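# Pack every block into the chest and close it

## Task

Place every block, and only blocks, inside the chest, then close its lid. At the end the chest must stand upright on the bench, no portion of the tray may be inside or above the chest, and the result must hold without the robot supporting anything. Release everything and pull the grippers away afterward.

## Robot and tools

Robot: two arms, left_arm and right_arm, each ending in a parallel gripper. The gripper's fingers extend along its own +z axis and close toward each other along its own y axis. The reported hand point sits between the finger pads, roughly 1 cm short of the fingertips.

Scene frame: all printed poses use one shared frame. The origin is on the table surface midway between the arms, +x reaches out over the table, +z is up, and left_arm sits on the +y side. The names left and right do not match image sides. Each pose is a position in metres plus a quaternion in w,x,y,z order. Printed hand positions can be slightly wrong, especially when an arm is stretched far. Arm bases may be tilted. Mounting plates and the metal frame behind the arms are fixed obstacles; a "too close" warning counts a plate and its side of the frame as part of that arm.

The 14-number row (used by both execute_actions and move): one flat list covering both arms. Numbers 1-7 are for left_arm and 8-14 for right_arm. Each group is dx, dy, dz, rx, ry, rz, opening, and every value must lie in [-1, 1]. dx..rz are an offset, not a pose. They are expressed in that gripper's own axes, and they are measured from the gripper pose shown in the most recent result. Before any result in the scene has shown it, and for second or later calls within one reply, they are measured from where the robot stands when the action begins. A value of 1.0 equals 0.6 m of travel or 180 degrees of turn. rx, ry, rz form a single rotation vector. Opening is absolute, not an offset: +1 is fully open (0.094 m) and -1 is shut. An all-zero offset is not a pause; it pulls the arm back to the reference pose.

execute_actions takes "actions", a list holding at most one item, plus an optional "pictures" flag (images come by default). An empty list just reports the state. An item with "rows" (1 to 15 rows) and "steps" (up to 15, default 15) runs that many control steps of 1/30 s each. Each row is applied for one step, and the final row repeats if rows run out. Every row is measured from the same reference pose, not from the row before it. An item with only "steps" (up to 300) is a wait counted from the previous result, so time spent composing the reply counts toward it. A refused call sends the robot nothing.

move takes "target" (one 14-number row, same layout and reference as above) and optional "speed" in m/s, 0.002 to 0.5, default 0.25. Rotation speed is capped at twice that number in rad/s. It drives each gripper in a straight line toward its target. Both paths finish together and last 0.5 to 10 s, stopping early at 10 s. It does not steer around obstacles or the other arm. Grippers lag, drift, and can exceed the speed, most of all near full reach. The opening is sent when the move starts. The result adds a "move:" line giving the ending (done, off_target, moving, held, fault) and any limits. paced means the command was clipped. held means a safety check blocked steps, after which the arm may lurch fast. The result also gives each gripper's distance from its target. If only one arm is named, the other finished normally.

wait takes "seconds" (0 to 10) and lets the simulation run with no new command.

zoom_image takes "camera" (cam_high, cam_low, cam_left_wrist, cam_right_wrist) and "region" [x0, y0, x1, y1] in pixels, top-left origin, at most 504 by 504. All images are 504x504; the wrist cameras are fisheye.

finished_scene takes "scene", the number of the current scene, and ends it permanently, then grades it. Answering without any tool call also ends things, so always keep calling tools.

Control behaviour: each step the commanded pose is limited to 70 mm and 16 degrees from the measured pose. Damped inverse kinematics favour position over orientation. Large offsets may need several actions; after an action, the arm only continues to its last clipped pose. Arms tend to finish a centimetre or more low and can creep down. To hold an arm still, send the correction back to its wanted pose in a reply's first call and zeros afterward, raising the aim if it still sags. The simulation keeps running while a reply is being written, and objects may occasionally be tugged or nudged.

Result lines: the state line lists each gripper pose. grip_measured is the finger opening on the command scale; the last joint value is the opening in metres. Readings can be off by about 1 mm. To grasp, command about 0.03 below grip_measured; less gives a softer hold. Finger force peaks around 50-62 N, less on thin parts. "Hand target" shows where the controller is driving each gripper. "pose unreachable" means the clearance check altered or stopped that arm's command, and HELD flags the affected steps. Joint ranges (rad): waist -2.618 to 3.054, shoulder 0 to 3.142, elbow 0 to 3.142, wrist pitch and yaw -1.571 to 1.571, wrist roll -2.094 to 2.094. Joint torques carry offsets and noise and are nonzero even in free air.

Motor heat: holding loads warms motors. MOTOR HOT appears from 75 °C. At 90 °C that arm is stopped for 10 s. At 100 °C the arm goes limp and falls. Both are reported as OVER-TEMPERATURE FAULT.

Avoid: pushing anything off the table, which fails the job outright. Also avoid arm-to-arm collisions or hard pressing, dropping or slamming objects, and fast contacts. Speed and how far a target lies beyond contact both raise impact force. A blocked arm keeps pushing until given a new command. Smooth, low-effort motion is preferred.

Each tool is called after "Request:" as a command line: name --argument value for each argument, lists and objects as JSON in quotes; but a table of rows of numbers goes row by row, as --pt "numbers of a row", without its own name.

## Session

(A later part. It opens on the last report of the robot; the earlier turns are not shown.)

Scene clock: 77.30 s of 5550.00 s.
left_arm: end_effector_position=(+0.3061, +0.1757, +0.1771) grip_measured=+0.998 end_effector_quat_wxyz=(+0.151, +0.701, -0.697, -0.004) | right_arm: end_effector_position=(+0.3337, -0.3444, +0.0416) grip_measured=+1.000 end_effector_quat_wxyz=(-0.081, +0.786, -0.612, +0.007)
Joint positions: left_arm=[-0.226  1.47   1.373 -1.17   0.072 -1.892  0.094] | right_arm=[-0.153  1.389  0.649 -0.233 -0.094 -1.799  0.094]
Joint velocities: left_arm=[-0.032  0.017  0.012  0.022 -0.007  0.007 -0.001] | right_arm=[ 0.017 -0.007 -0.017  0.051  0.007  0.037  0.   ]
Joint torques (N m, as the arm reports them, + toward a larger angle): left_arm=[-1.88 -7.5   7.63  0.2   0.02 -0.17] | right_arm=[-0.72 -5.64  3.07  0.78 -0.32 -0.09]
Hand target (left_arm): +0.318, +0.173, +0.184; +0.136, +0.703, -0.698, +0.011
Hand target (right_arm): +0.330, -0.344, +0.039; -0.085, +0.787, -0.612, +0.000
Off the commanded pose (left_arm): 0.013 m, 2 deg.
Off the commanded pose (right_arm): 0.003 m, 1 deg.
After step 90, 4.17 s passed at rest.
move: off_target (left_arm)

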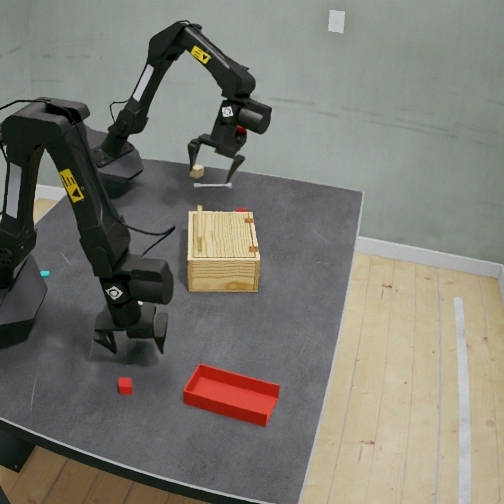

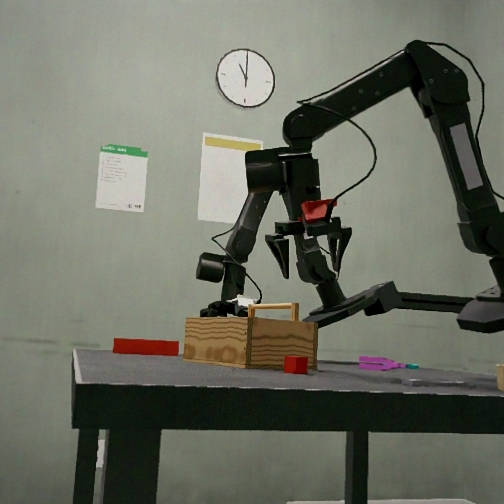

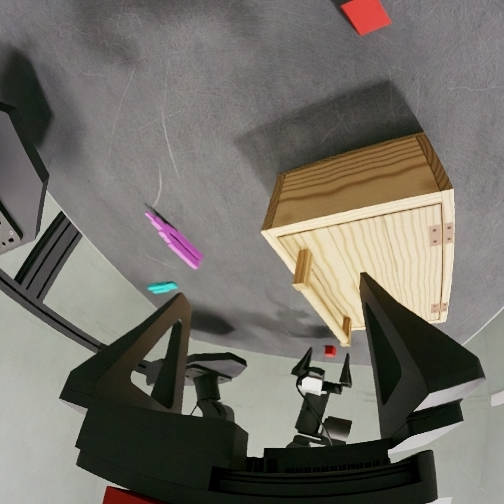

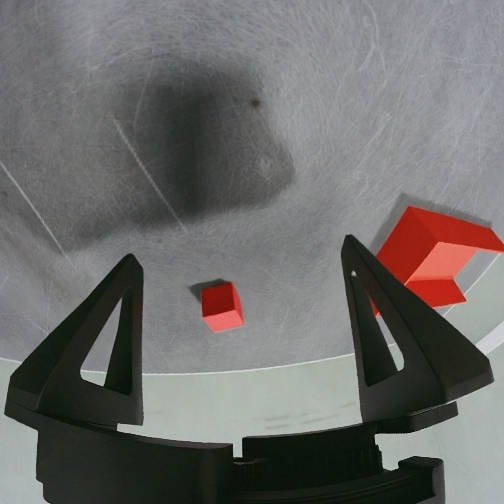

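Request:
move --target '[0.1,-0.07,0.0,0,0,0,1, 0.08,0.02,0.025,0,0,0,1]' --speed 0.12

Scene clock: 82.63 s of 5550.00 s.
left_arm: end_effector_position=(+0.3462, +0.1185, +0.1747) grip_measured=+0.998 end_effector_quat_wxyz=(+0.158, +0.700, -0.697, -0.004) | right_arm: end_effector_position=(+0.3274, -0.3910, +0.0193) grip_measured=+1.000 end_effector_quat_wxyz=(-0.069, +0.786, -0.615, +0.003)
Joint positions: left_arm=[-0.348  1.701  1.666 -1.232  0.048 -2.007  0.094] | right_arm=[-0.338  1.49   0.649 -0.173 -0.18  -1.952  0.094]
Joint velocities: left_arm=[ 0.002  0.012  0.007 -0.051 -0.037 -0.022 -0.   ] | right_arm=[-0.007 -0.002  0.007 -0.066 -0.022 -0.051  0.   ]
Joint torques (N m, as the arm reports them, + toward a larger angle): left_arm=[-2.48 -8.63  7.83 -0.01 -0.01 -0.12] | right_arm=[-1.13 -5.82  4.77  0.68 -0.33 -0.06]
Hand target (left_arm): +0.350, +0.118, +0.181; +0.150, +0.701, -0.697, -0.003
Hand target (right_arm): +0.335, -0.392, +0.020; -0.080, +0.786, -0.612, +0.006
Off the commanded pose (left_arm): 0.007 m, 1 deg.
Off the commanded pose (right_arm): 0.009 m, 1 deg.
After step 90, 1.17 s passed at rest.
move: done

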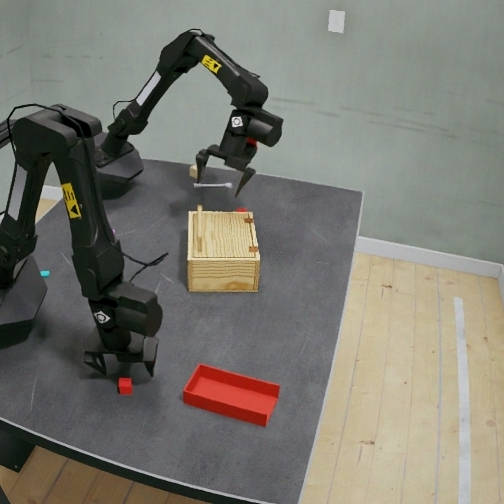

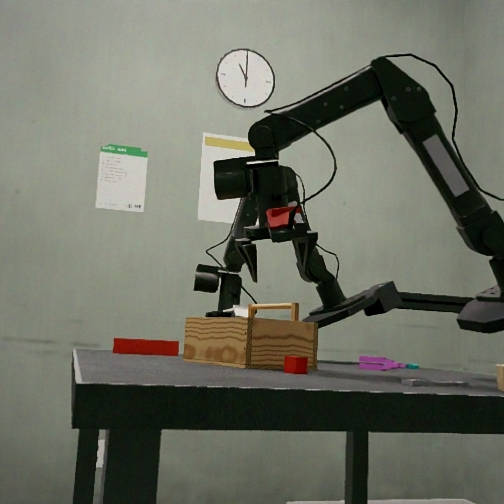

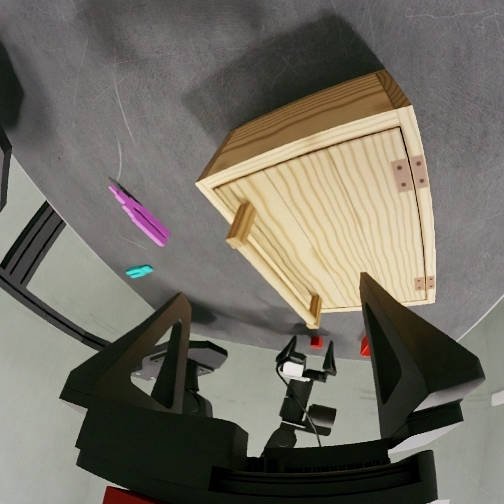

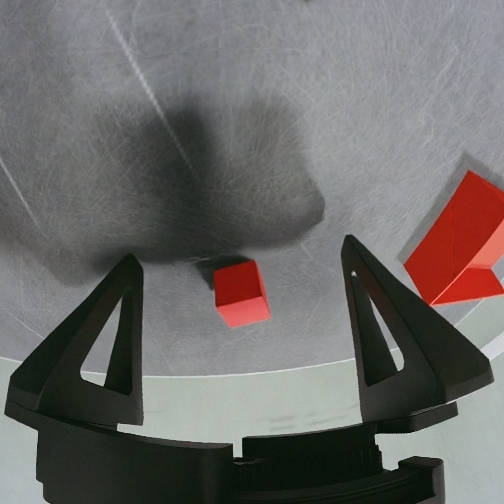

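Request:
move --target '[0,0.0,0.06,0,0,0,1, 0.03,0,0,0,0,0,1]' --speed 0.08

Request:
move --target '[0,0,0,0,0,0,-1, 0,0,0,0,0,0,-0.45]'

Scene clock: 89.37 s of 5550.00 s.
left_arm: end_effector_position=(+0.3423, +0.1117, +0.1433) grip_measured=+0.998 end_effector_quat_wxyz=(+0.156, +0.701, -0.696, -0.001) | right_arm: end_effector_position=(+0.3263, -0.4070, +0.0166) grip_measured=+1.000 end_effector_quat_wxyz=(-0.062, +0.786, -0.615, +0.005)
Joint positions: left_arm=[-0.348  1.725  1.572 -1.105  0.047 -2.008  0.094] | right_arm=[-0.392  1.511  0.659 -0.174 -0.194 -1.999  0.094]
Joint velocities: left_arm=[ 0.002 -0.017 -0.002  0.066 -0.037  0.007 -0.   ] | right_arm=[ 0.007  0.007  0.002 -0.022 -0.007  0.051  0.   ]
Joint torques (N m, as the arm reports them, + toward a larger angle): left_arm=[-2.28 -8.87  4.43  0.3   0.17 -0.1 ] | right_arm=[-1.35 -5.82  5.23  0.44 -0.32 -0.09]
Hand target (left_arm): +0.338, +0.111, +0.141; +0.158, +0.700, -0.697, -0.004
Hand target (right_arm): +0.331, -0.408, +0.018; -0.069, +0.786, -0.615, +0.003
Off the commanded pose (left_arm): 0.005 m, 0 deg.
Off the commanded pose (right_arm): 0.006 m, 1 deg.
After step 90, 2.73 s passed at rest.
move: done

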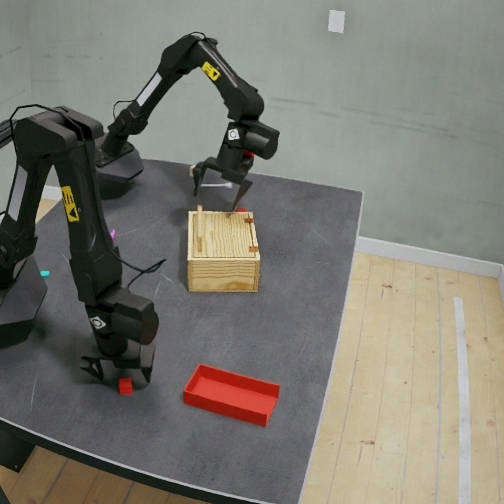

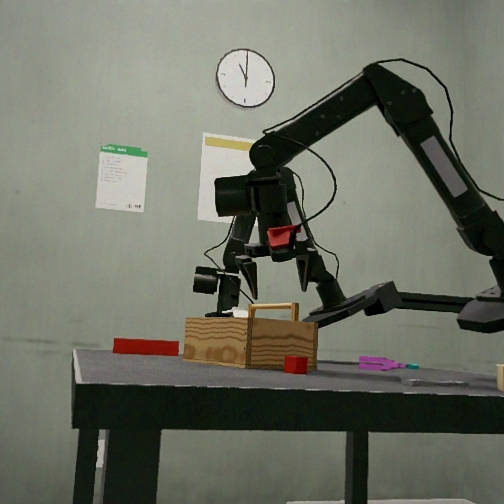

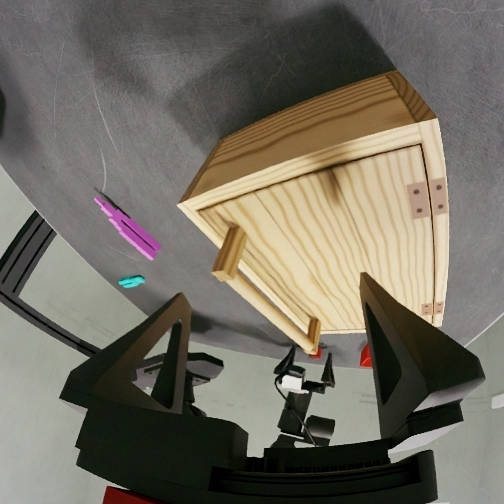

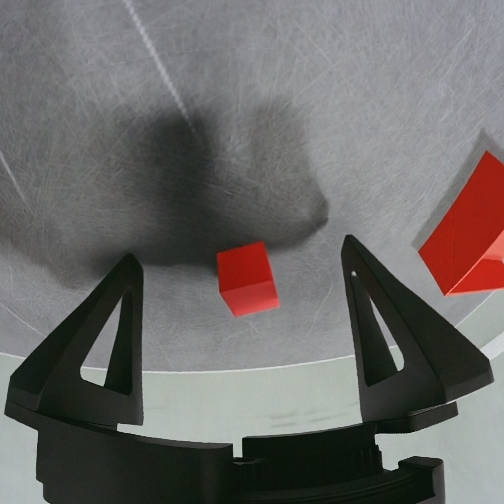

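Scene clock: 89.87 s of 5550.00 s.
left_arm: end_effector_position=(+0.3423, +0.1117, +0.1433) grip_measured=-0.997 end_effector_quat_wxyz=(+0.156, +0.701, -0.696, -0.001) | right_arm: end_effector_position=(+0.3263, -0.4070, +0.0166) grip_measured=-0.447 end_effector_quat_wxyz=(-0.062, +0.786, -0.615, +0.006)
Joint positions: left_arm=[-0.348  1.725  1.572 -1.105  0.047 -2.008  0.   ] | right_arm=[-0.392  1.511  0.659 -0.174 -0.194 -1.999  0.026]
Joint velocities: left_arm=[-0.007 -0.017 -0.012  0.007 -0.022 -0.051 -0.001] | right_arm=[-0.002 -0.017 -0.007 -0.051 -0.022  0.007 -0.   ]
Joint torques (N m, as the arm reports them, + toward a larger angle): left_arm=[-2.03 -8.98  5.48  0.22  0.16 -0.03] | right_arm=[-0.43 -6.61  3.3   0.59 -0.07  0.01]
Hand target (left_arm): +0.342, +0.112, +0.143; +0.156, +0.701, -0.696, -0.001
Hand target (right_arm): +0.326, -0.407, +0.017; -0.062, +0.786, -0.615, +0.005
Off the commanded pose (left_arm): 0.000 m, 0 deg.
Off the commanded pose (right_arm): 0.000 m, 0 deg.
move: done

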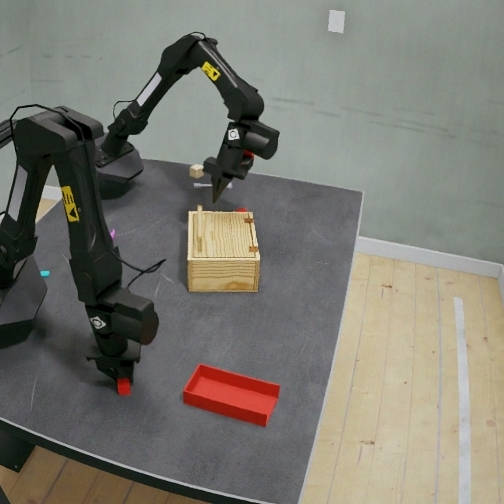

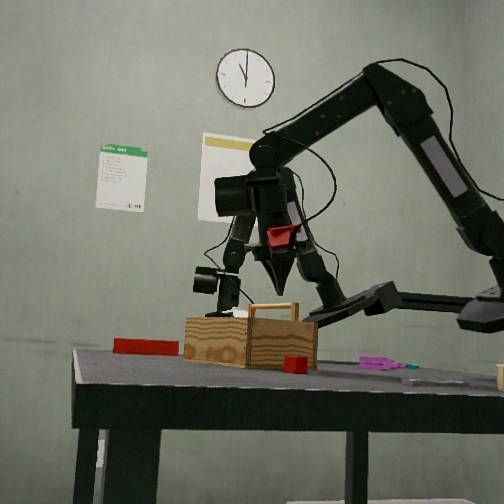

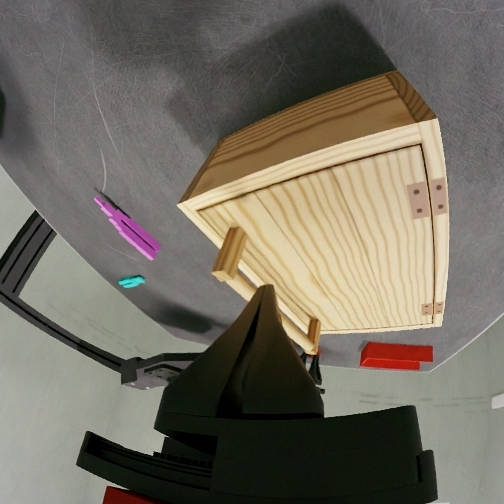

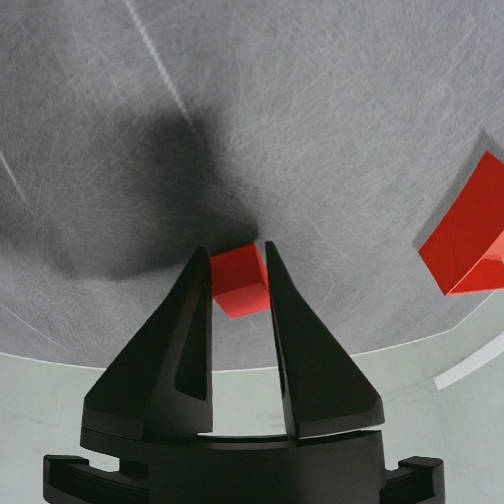

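Left still too high. Reopen and lower.

Request:
move --target '[0,0,0,0,0,0,0.6, 0,0,0,0,0,0,-0.5]'

Request:
move --target '[0,0,0.05,0,0,0,0.6, 0,0,0,0,0,0,-0.5]' --speed 0.06

Request:
move --target '[0,0,0,0,0,0,-1, 0,0,0,0,0,0,-0.5]'

Scene clock: 94.93 s of 5550.00 s.
left_arm: end_effector_position=(+0.3423, +0.1117, +0.1433) grip_measured=+0.598 end_effector_quat_wxyz=(+0.156, +0.701, -0.696, -0.001) | right_arm: end_effector_position=(+0.3262, -0.4071, +0.0166) grip_measured=-0.497 end_effector_quat_wxyz=(-0.062, +0.786, -0.615, +0.006)
Joint positions: left_arm=[-0.348  1.725  1.572 -1.105  0.047 -2.008  0.075] | right_arm=[-0.392  1.511  0.659 -0.174 -0.193 -1.999  0.024]
Joint velocities: left_arm=[-0.007  0.007  0.007 -0.022 -0.037 -0.11  -0.   ] | right_arm=[ 0.002  0.007 -0.007 -0.037  0.051  0.037  0.001]
Joint torques (N m, as the arm reports them, + toward a larger angle): left_arm=[-1.93 -8.99  5.46  0.17  0.15 -0.07] | right_arm=[-0.44 -6.62  3.33  0.59 -0.07  0.01]
Hand target (left_arm): +0.342, +0.112, +0.143; +0.156, +0.701, -0.696, -0.001
Hand target (right_arm): +0.326, -0.407, +0.017; -0.062, +0.786, -0.615, +0.006
Off the commanded pose (left_arm): 0.000 m, 0 deg.
Off the commanded pose (right_arm): 0.000 m, 0 deg.
After step 90, 1.37 s passed at rest.
move: done

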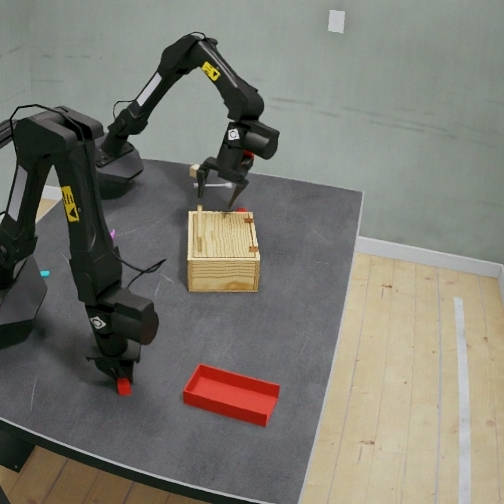

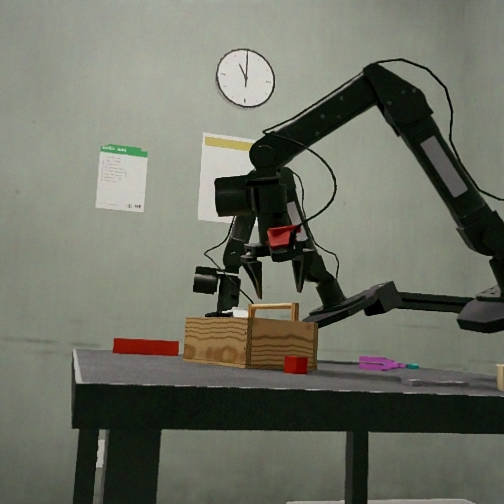

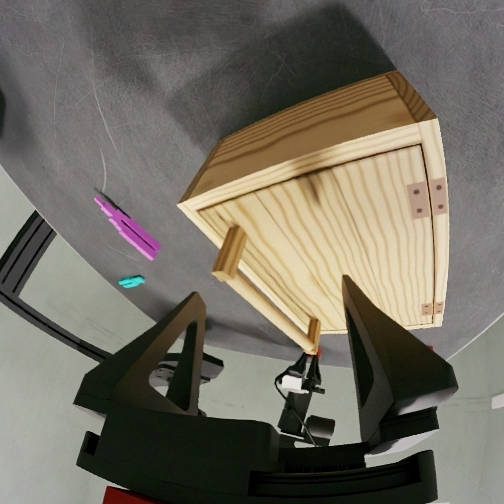

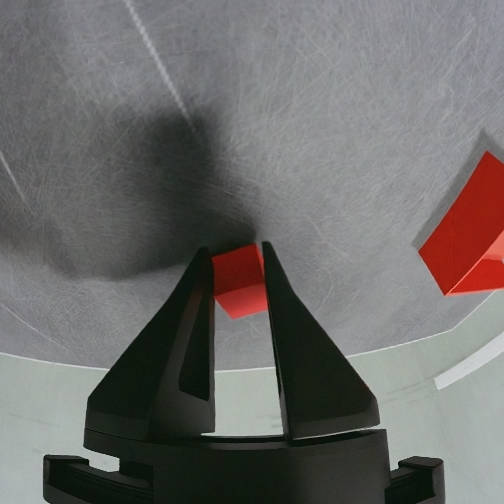

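Scene clock: 95.77 s of 5550.00 s.
left_arm: end_effector_position=(+0.3381, +0.1066, +0.1182) grip_measured=+0.598 end_effector_quat_wxyz=(+0.156, +0.700, -0.696, -0.001) | right_arm: end_effector_position=(+0.3262, -0.4071, +0.0166) grip_measured=-0.497 end_effector_quat_wxyz=(-0.062, +0.786, -0.615, +0.006)
Joint positions: left_arm=[-0.348  1.757  1.513 -1.016  0.047 -2.008  0.075] | right_arm=[-0.392  1.511  0.659 -0.174 -0.193 -1.999  0.024]
Joint velocities: left_arm=[-0.007  0.002  0.012  0.037 -0.081  0.081 -0.001] | right_arm=[-0.022 -0.012  0.002  0.037 -0.007  0.007 -0.   ]
Joint torques (N m, as the arm reports them, + toward a larger angle): left_arm=[-2.21 -9.1   4.23  0.4   0.14 -0.05] | right_arm=[-0.42 -6.63  3.34  0.59 -0.06  0.  ]
Hand target (left_arm): +0.336, +0.105, +0.115; +0.156, +0.701, -0.696, -0.001
Hand target (right_arm): +0.326, -0.407, +0.017; -0.062, +0.786, -0.615, +0.006
Off the commanded pose (left_arm): 0.004 m, 0 deg.
Off the commanded pose (right_arm): 0.000 m, 0 deg.
move: done

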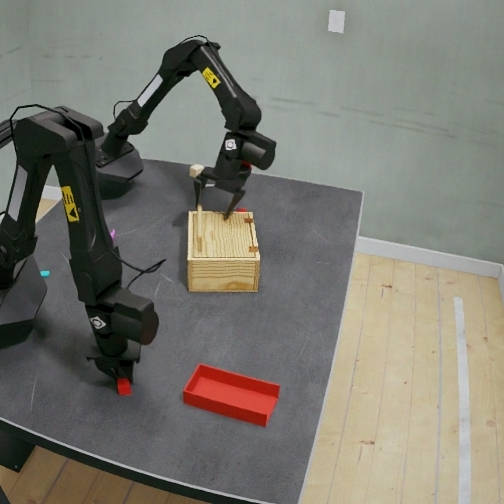

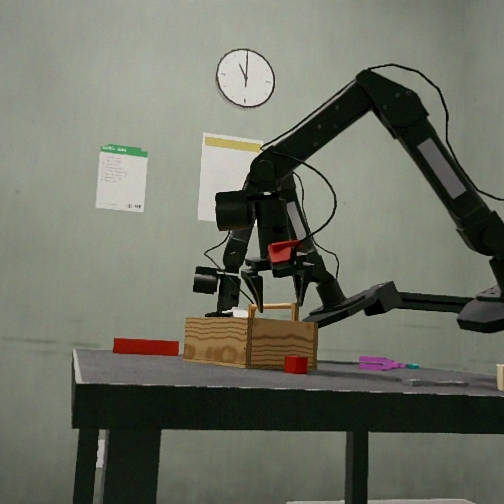

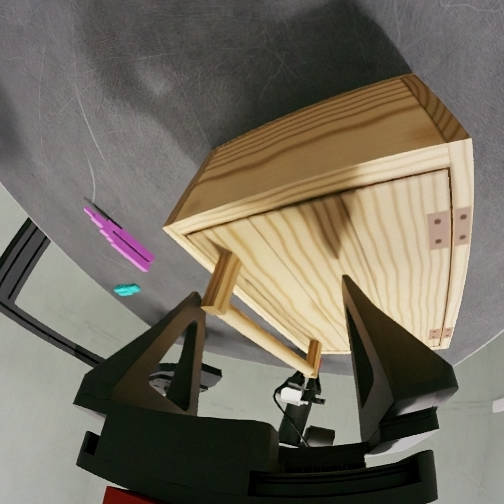

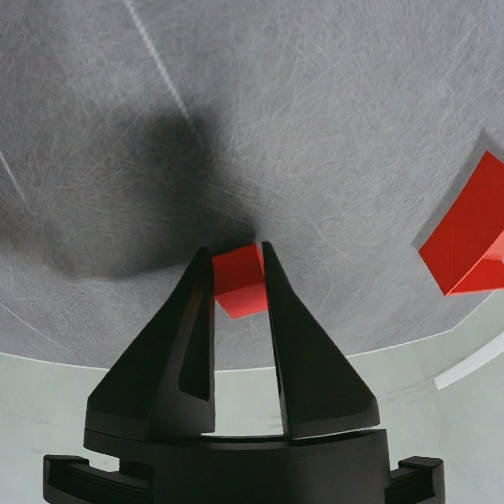

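Scene clock: 96.27 s of 5550.00 s.
left_arm: end_effector_position=(+0.3347, +0.1082, +0.1191) grip_measured=-0.767 end_effector_quat_wxyz=(+0.160, +0.701, -0.695, -0.008) | right_arm: end_effector_position=(+0.3262, -0.4071, +0.0166) grip_measured=-0.497 end_effector_quat_wxyz=(-0.062, +0.786, -0.615, +0.006)
Joint positions: left_arm=[-0.347  1.756  1.513 -1.032  0.051 -2.011  0.011] | right_arm=[-0.392  1.511  0.659 -0.174 -0.193 -1.999  0.024]
Joint velocities: left_arm=[-0.002 -0.007 -0.007 -0.066 -0.022 -0.051  0.001] | right_arm=[ 0.007  0.002  0.007 -0.022 -0.007 -0.037  0.001]
Joint torques (N m, as the arm reports them, + toward a larger angle): left_arm=[-1.93 -8.98  5.24  0.34  0.11  0.02] | right_arm=[-0.43 -6.62  3.34  0.59 -0.06  0.  ]
Hand target (left_arm): +0.338, +0.107, +0.118; +0.156, +0.701, -0.696, -0.001
Hand target (right_arm): +0.326, -0.407, +0.017; -0.062, +0.786, -0.615, +0.006
Off the commanded pose (left_arm): 0.004 m, 1 deg.
Off the commanded pose (right_arm): 0.000 m, 0 deg.
move: done

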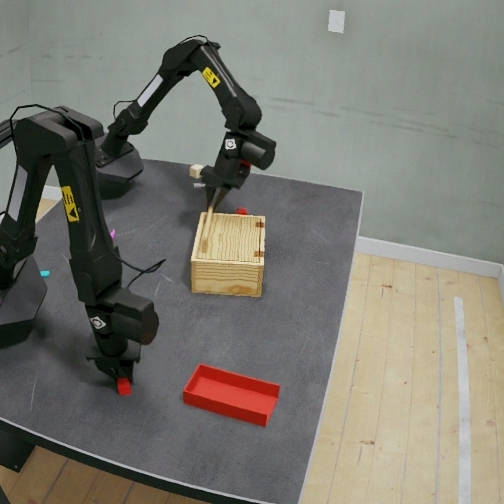

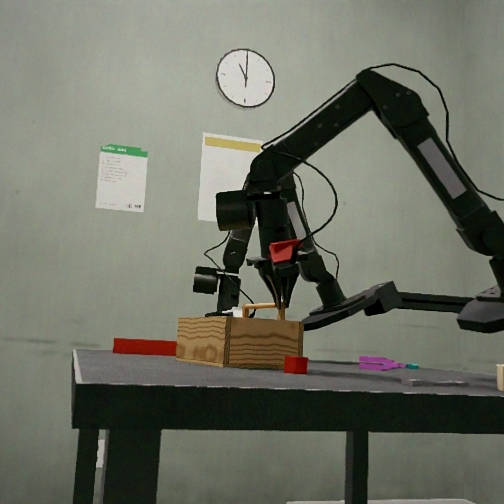

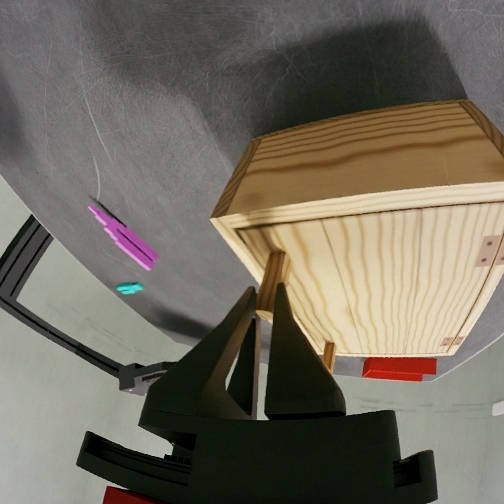

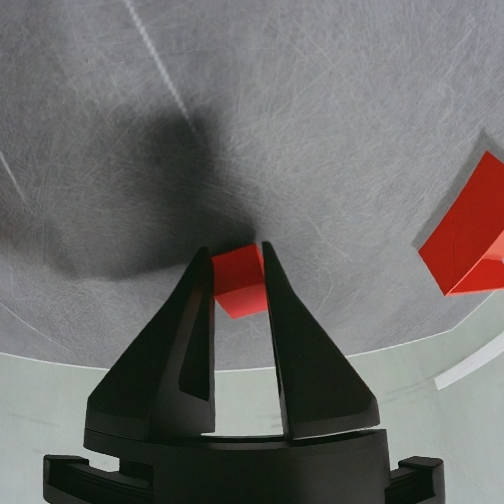

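Request:
move --target '[0,-0.05,-0.14,-0.22,0,0,-1, 0,0,0,0,0,0,-0.5]' --speed 0.08

Scene clock: 104.57 s of 5550.00 s.
left_arm: end_effector_position=(+0.3740, +0.1246, +0.1696) grip_measured=-0.804 end_effector_quat_wxyz=(+0.286, +0.700, -0.654, -0.040) | right_arm: end_effector_position=(+0.3262, -0.4071, +0.0166) grip_measured=-0.497 end_effector_quat_wxyz=(-0.062, +0.786, -0.615, +0.006)
Joint positions: left_arm=[-0.192  1.993  2.088 -1.553  0.299 -1.893  0.009] | right_arm=[-0.392  1.511  0.659 -0.174 -0.193 -1.999  0.024]
Joint velocities: left_arm=[-0.002  0.007  0.017 -0.022 -0.022  0.022  0.   ] | right_arm=[-0.007  0.007 -0.007  0.007 -0.022  0.007 -0.   ]
Joint torques (N m, as the arm reports them, + toward a larger angle): left_arm=[ -1.31 -12.74   7.91  -0.42   0.42  -0.03] | right_arm=[-0.43 -6.64  3.32  0.6  -0.07  0.01]
Hand target (left_arm): +0.382, +0.126, +0.192; +0.282, +0.703, -0.653, -0.013
Hand target (right_arm): +0.326, -0.407, +0.017; -0.062, +0.786, -0.615, +0.006
Off the commanded pose (left_arm): 0.024 m, 28 deg; orientation clipped at the last step of the last action.
Off the commanded pose (right_arm): 0.000 m, 0 deg.
joint sent to its limit (left arm) — the command would take joint 4 (wrist pitch) past its lower limit, so that joint was sent only as far as its limit.
After step 90, 0.73 s passed at rest.
move: off_target (left_arm); limits=paced

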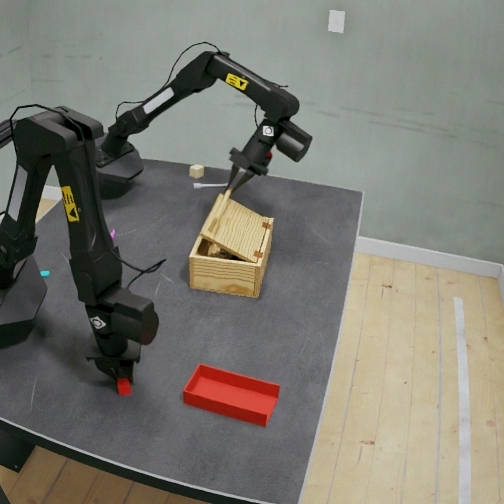

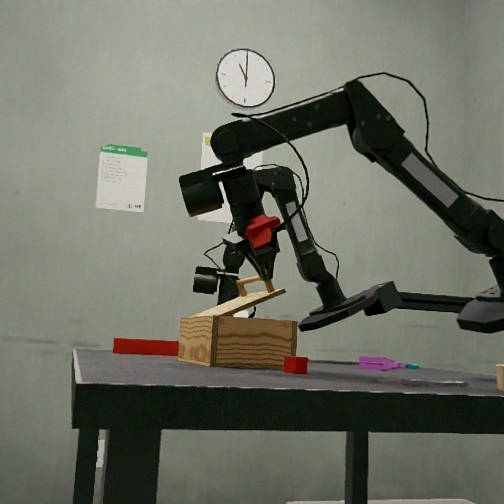

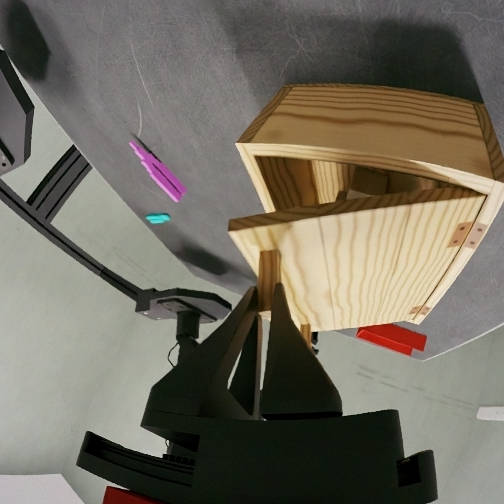

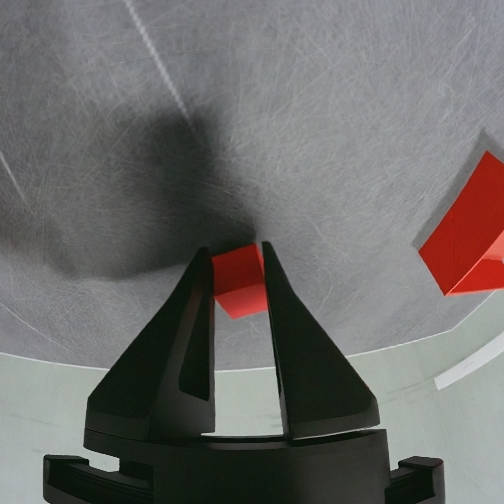

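Request:
move --target '[0.056,-0.066,-0.155,0,0,0,-1, 0,0,0,0,0,0,-0.5]' --speed 0.08

Scene clock: 111.77 s of 5550.00 s.
left_arm: end_effector_position=(+0.4433, +0.1311, +0.2151) grip_measured=-0.807 end_effector_quat_wxyz=(+0.221, +0.740, -0.632, +0.061) | right_arm: end_effector_position=(+0.3262, -0.4071, +0.0166) grip_measured=-0.497 end_effector_quat_wxyz=(-0.062, +0.786, -0.615, +0.006)
Joint positions: left_arm=[-0.158  2.024  2.397 -1.575  0.289 -1.966  0.009] | right_arm=[-0.392  1.511  0.659 -0.174 -0.193 -1.999  0.024]
Joint velocities: left_arm=[-0.007 -0.002 -0.007 -0.022  0.022 -0.022 -0.   ] | right_arm=[-0.007 -0.017  0.002  0.051 -0.037  0.007 -0.001]
Joint torques (N m, as the arm reports them, + toward a larger angle): left_arm=[ -1.82 -12.67   9.08   0.26   0.5    0.05] | right_arm=[-0.42 -6.63  3.33  0.59 -0.06  0.01]
Hand target (left_arm): +0.453, +0.126, +0.239; +0.220, +0.734, -0.635, +0.102
Hand target (right_arm): +0.326, -0.407, +0.017; -0.062, +0.786, -0.615, +0.006
Off the commanded pose (left_arm): 0.028 m, 15 deg.
Off the commanded pose (right_arm): 0.000 m, 0 deg.
joint sent to its limit (left arm) — the command would take joint 4 (wrist pitch) past its lower limit, so that joint was sent only as far as its limit.
After step 90, 2.53 s passed at rest.
move: off_target (left_arm)

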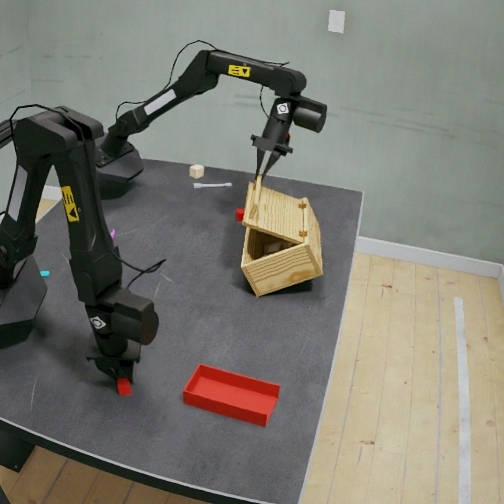

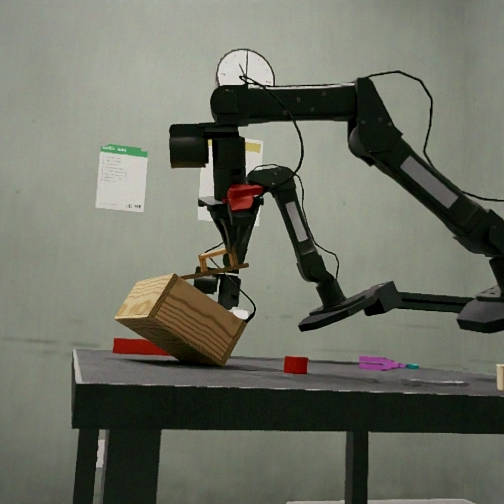

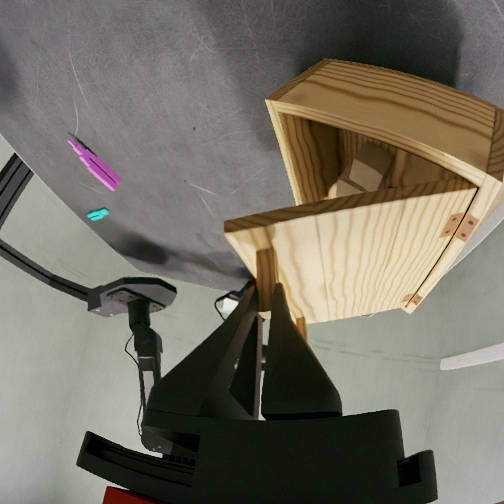

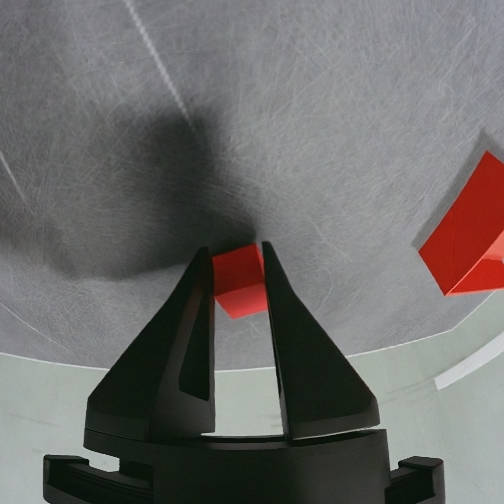

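Request:
move --target '[-0.05,0.07,0.13,0,0,0,-1, 0,0,0,0,0,0,-0.5]' --speed 0.06

Scene clock: 122.40 s of 5550.00 s.
left_arm: end_effector_position=(+0.3941, +0.1326, +0.1415) grip_measured=-0.807 end_effector_quat_wxyz=(+0.201, +0.746, -0.632, +0.064) | right_arm: end_effector_position=(+0.3262, -0.4072, +0.0165) grip_measured=-0.497 end_effector_quat_wxyz=(-0.062, +0.786, -0.615, +0.006)
Joint positions: left_arm=[-0.169  1.783  1.684 -1.075  0.251 -1.988  0.009] | right_arm=[-0.392  1.511  0.659 -0.174 -0.193 -1.999  0.024]
Joint velocities: left_arm=[-0.002 -0.002 -0.002 -0.022 -0.066  0.066 -0.001] | right_arm=[-0.002 -0.017  0.012 -0.051 -0.051  0.007  0.   ]
Joint torques (N m, as the arm reports them, + toward a larger angle): left_arm=[ -3.03 -10.4    3.88   0.25   0.5   -0.11] | right_arm=[-0.43 -6.63  3.33  0.6  -0.06  0.01]
Hand target (left_arm): +0.382, +0.122, +0.144; +0.221, +0.740, -0.632, +0.060
Hand target (right_arm): +0.326, -0.407, +0.017; -0.062, +0.786, -0.615, +0.006
Off the commanded pose (left_arm): 0.016 m, 2 deg.
Off the commanded pose (right_arm): 0.000 m, 0 deg.
After step 90, 5.80 s passed at rest.
move: off_target (left_arm)

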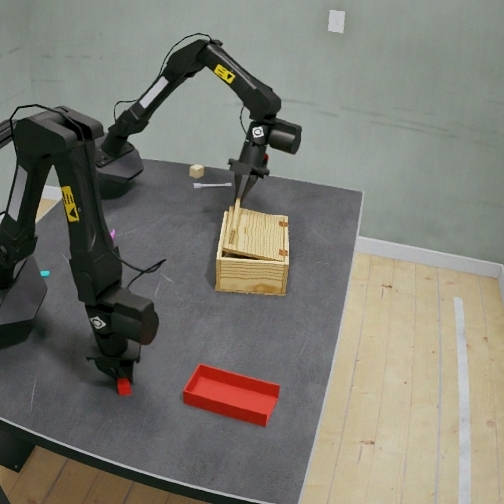

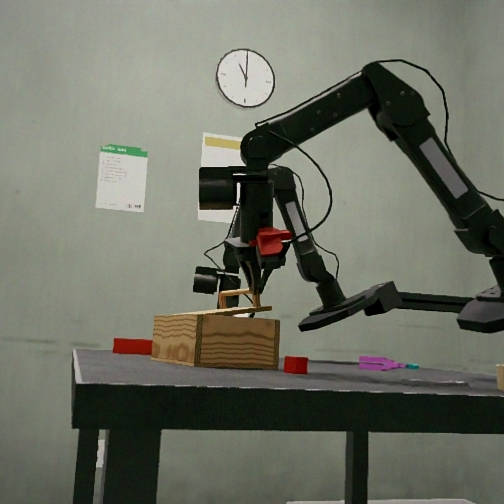

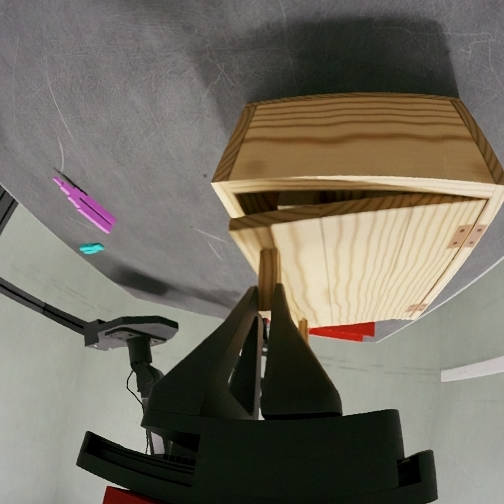

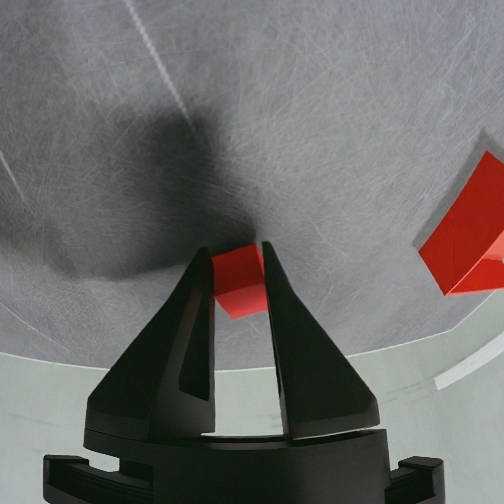

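Request:
move --target '[0,0.2,0.03,0,0,0,-1, 0,0,0,0,0,0,-0.5]' --speed 0.08

Request:
move --target '[0,0,0,0,0,0,1, 0,0,0,0,0,0,-0.5]'

Request:
move --target '[0,0.1,-0.12,0,0,0,-1, 0,0,0,0,0,0,-0.5]'

Scene clock: 130.87 s of 5550.00 s.
left_arm: end_effector_position=(+0.2830, +0.1168, +0.1429) grip_measured=-0.807 end_effector_quat_wxyz=(+0.205, +0.727, -0.652, +0.062) | right_arm: end_effector_position=(+0.3262, -0.4072, +0.0165) grip_measured=-0.497 end_effector_quat_wxyz=(-0.062, +0.786, -0.615, +0.006)
Joint positions: left_arm=[-0.327  1.452  1.137 -0.844  0.195 -2.08   0.009] | right_arm=[-0.392  1.511  0.659 -0.174 -0.193 -1.999  0.024]
Joint velocities: left_arm=[-0.017 -0.002  0.002  0.125 -0.007 -0.022 -0.001] | right_arm=[ 0.007 -0.002 -0.017  0.007  0.007 -0.007 -0.   ]
Joint torques (N m, as the arm reports them, + toward a larger angle): left_arm=[-2.6  -8.41  4.14  0.39  0.49 -0.03] | right_arm=[-0.43 -6.63  3.32  0.59 -0.06  0.  ]
Hand target (left_arm): +0.275, +0.111, +0.150; +0.219, +0.720, -0.655, +0.070
Hand target (right_arm): +0.326, -0.407, +0.017; -0.062, +0.786, -0.615, +0.006
Off the commanded pose (left_arm): 0.013 m, 3 deg.
Off the commanded pose (right_arm): 0.000 m, 0 deg.
joint sent to its limit (left arm) — the command would take joint 6 (wrist roll) past its lower limit, so that joint was sent only as far as its limit.
After step 90, 3.60 s passed at rest.
move: off_target (left_arm)

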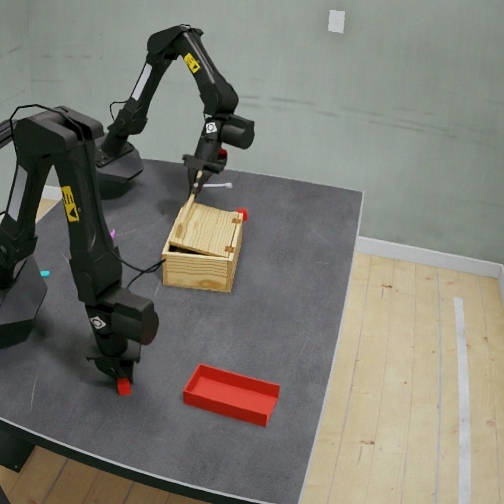

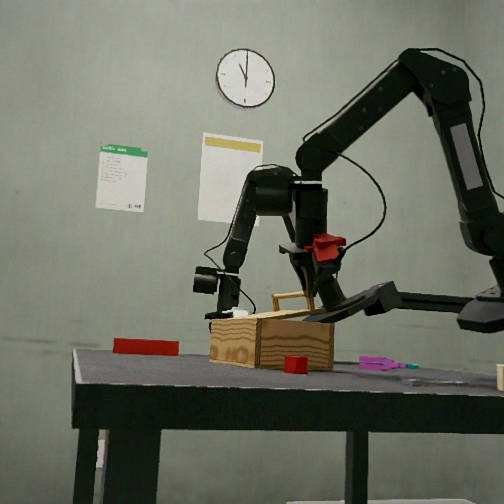

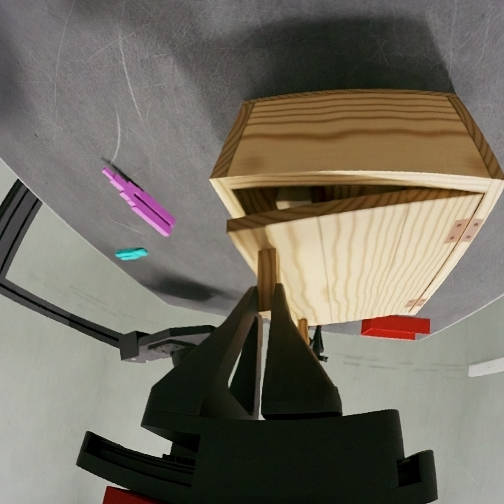

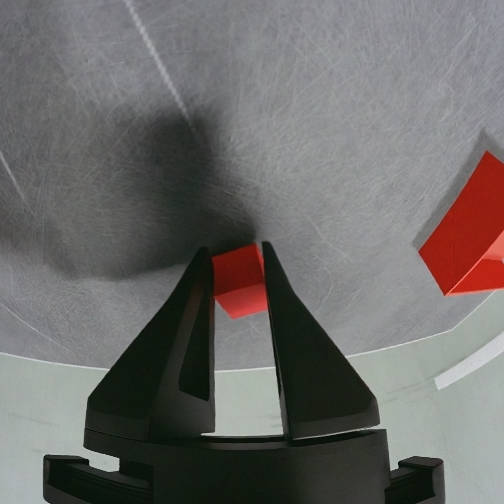

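Scene clock: 131.37 s of 5550.00 s.
left_arm: end_effector_position=(+0.2831, +0.1168, +0.1428) grip_measured=+0.998 end_effector_quat_wxyz=(+0.205, +0.727, -0.652, +0.062) | right_arm: end_effector_position=(+0.3262, -0.4072, +0.0165) grip_measured=-0.497 end_effector_quat_wxyz=(-0.062, +0.786, -0.615, +0.006)
Joint positions: left_arm=[-0.327  1.452  1.137 -0.844  0.194 -2.08   0.094] | right_arm=[-0.392  1.511  0.659 -0.174 -0.193 -1.999  0.024]
Joint velocities: left_arm=[-0.012  0.012 -0.002  0.007  0.022  0.051  0.   ] | right_arm=[ 0.002 -0.022 -0.002  0.037  0.022  0.007 -0.   ]
Joint torques (N m, as the arm reports them, + toward a larger angle): left_arm=[-1.42 -6.74  5.35  0.36  0.23 -0.05] | right_arm=[-0.42 -6.62  3.34  0.59 -0.06  0.  ]
Hand target (left_arm): +0.283, +0.117, +0.143; +0.205, +0.727, -0.652, +0.062
Hand target (right_arm): +0.326, -0.407, +0.017; -0.062, +0.786, -0.615, +0.006
Off the commanded pose (left_arm): 0.000 m, 0 deg.
Off the commanded pose (right_arm): 0.000 m, 0 deg.
move: done

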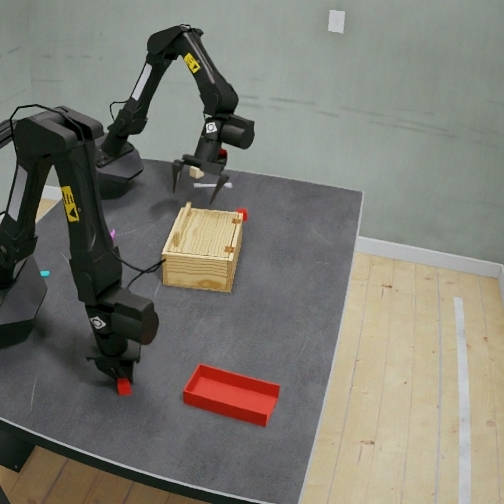

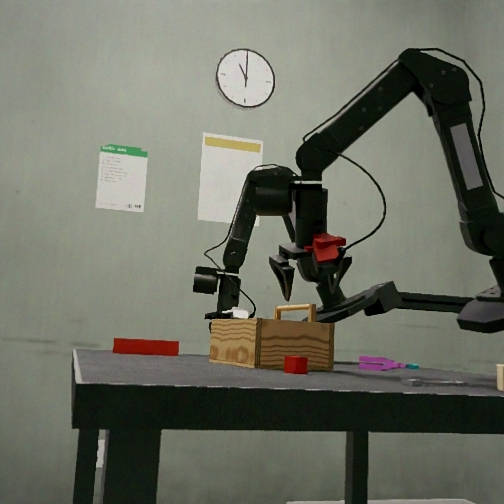

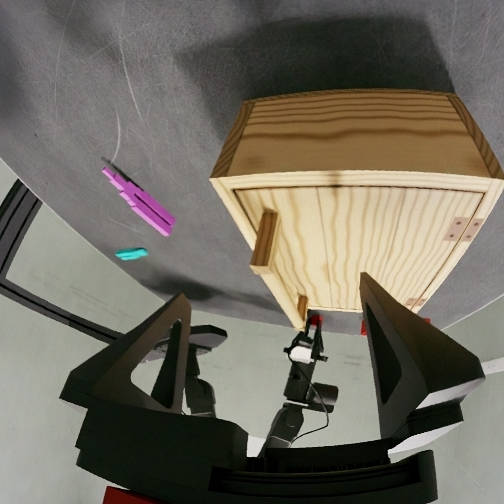

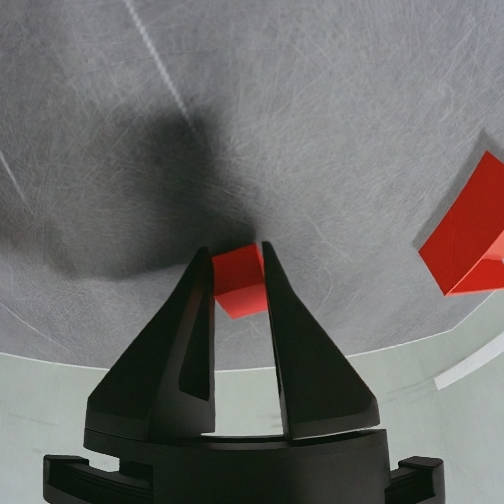

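Scene clock: 132.40 s of 5550.00 s.
left_arm: end_effector_position=(+0.2456, +0.1407, +0.2172) grip_measured=-0.997 end_effector_quat_wxyz=(+0.210, +0.715, -0.663, +0.074) | right_arm: end_effector_position=(+0.3262, -0.4072, +0.0165) grip_measured=-0.497 end_effector_quat_wxyz=(-0.062, +0.786, -0.615, +0.006)
Joint positions: left_arm=[-0.364  1.178  1.124 -1.086  0.196 -2.08   0.   ] | right_arm=[-0.392  1.511  0.659 -0.174 -0.193 -1.999  0.024]
Joint velocities: left_arm=[ 0.002 -0.007  0.007 -0.007  0.007 -0.051 -0.   ] | right_arm=[-0.017 -0.012 -0.007 -0.037 -0.051 -0.022  0.   ]
Joint torques (N m, as the arm reports them, + toward a larger angle): left_arm=[-1.43 -5.67  5.54  0.22  0.36 -0.02] | right_arm=[-0.43 -6.62  3.34  0.59 -0.06  0.01]
Hand target (left_arm): +0.237, +0.140, +0.220; +0.220, +0.710, -0.665, +0.068
Hand target (right_arm): +0.326, -0.407, +0.017; -0.062, +0.786, -0.615, +0.006
Off the commanded pose (left_arm): 0.009 m, 2 deg.
Off the commanded pose (right_arm): 0.000 m, 0 deg.
joint sent to its limit (left arm) — the command would take joint 6 (wrist roll) past its lower limit, so that joint was sent only as far as its limit.
move: done

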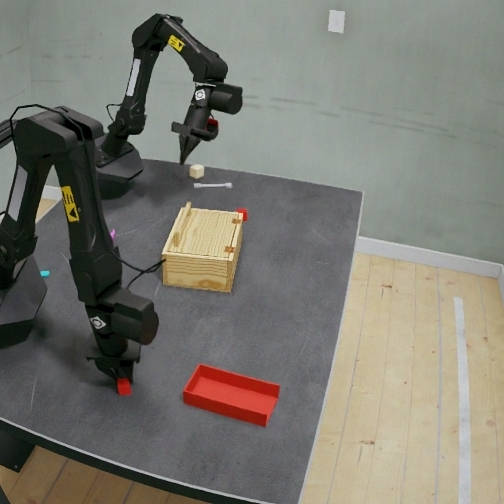

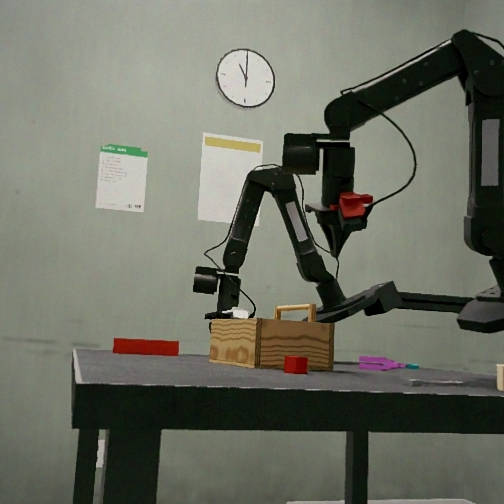

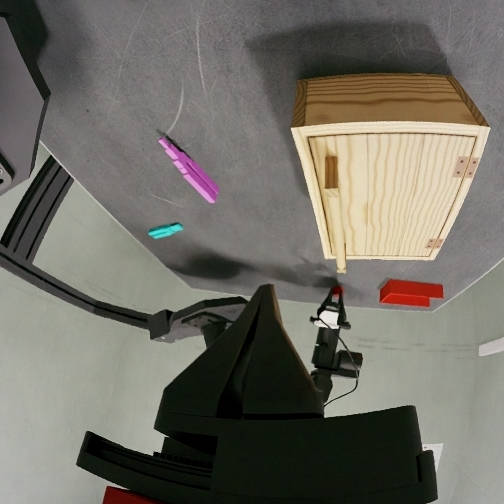

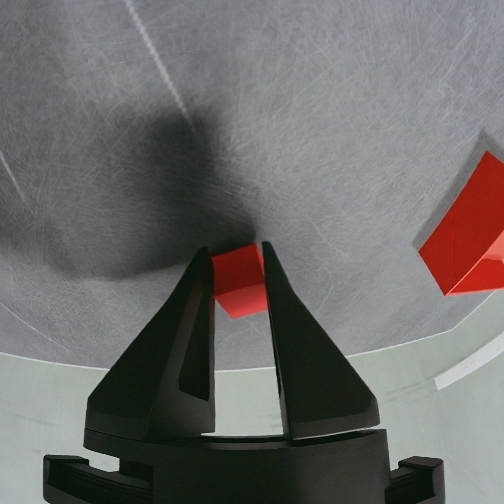

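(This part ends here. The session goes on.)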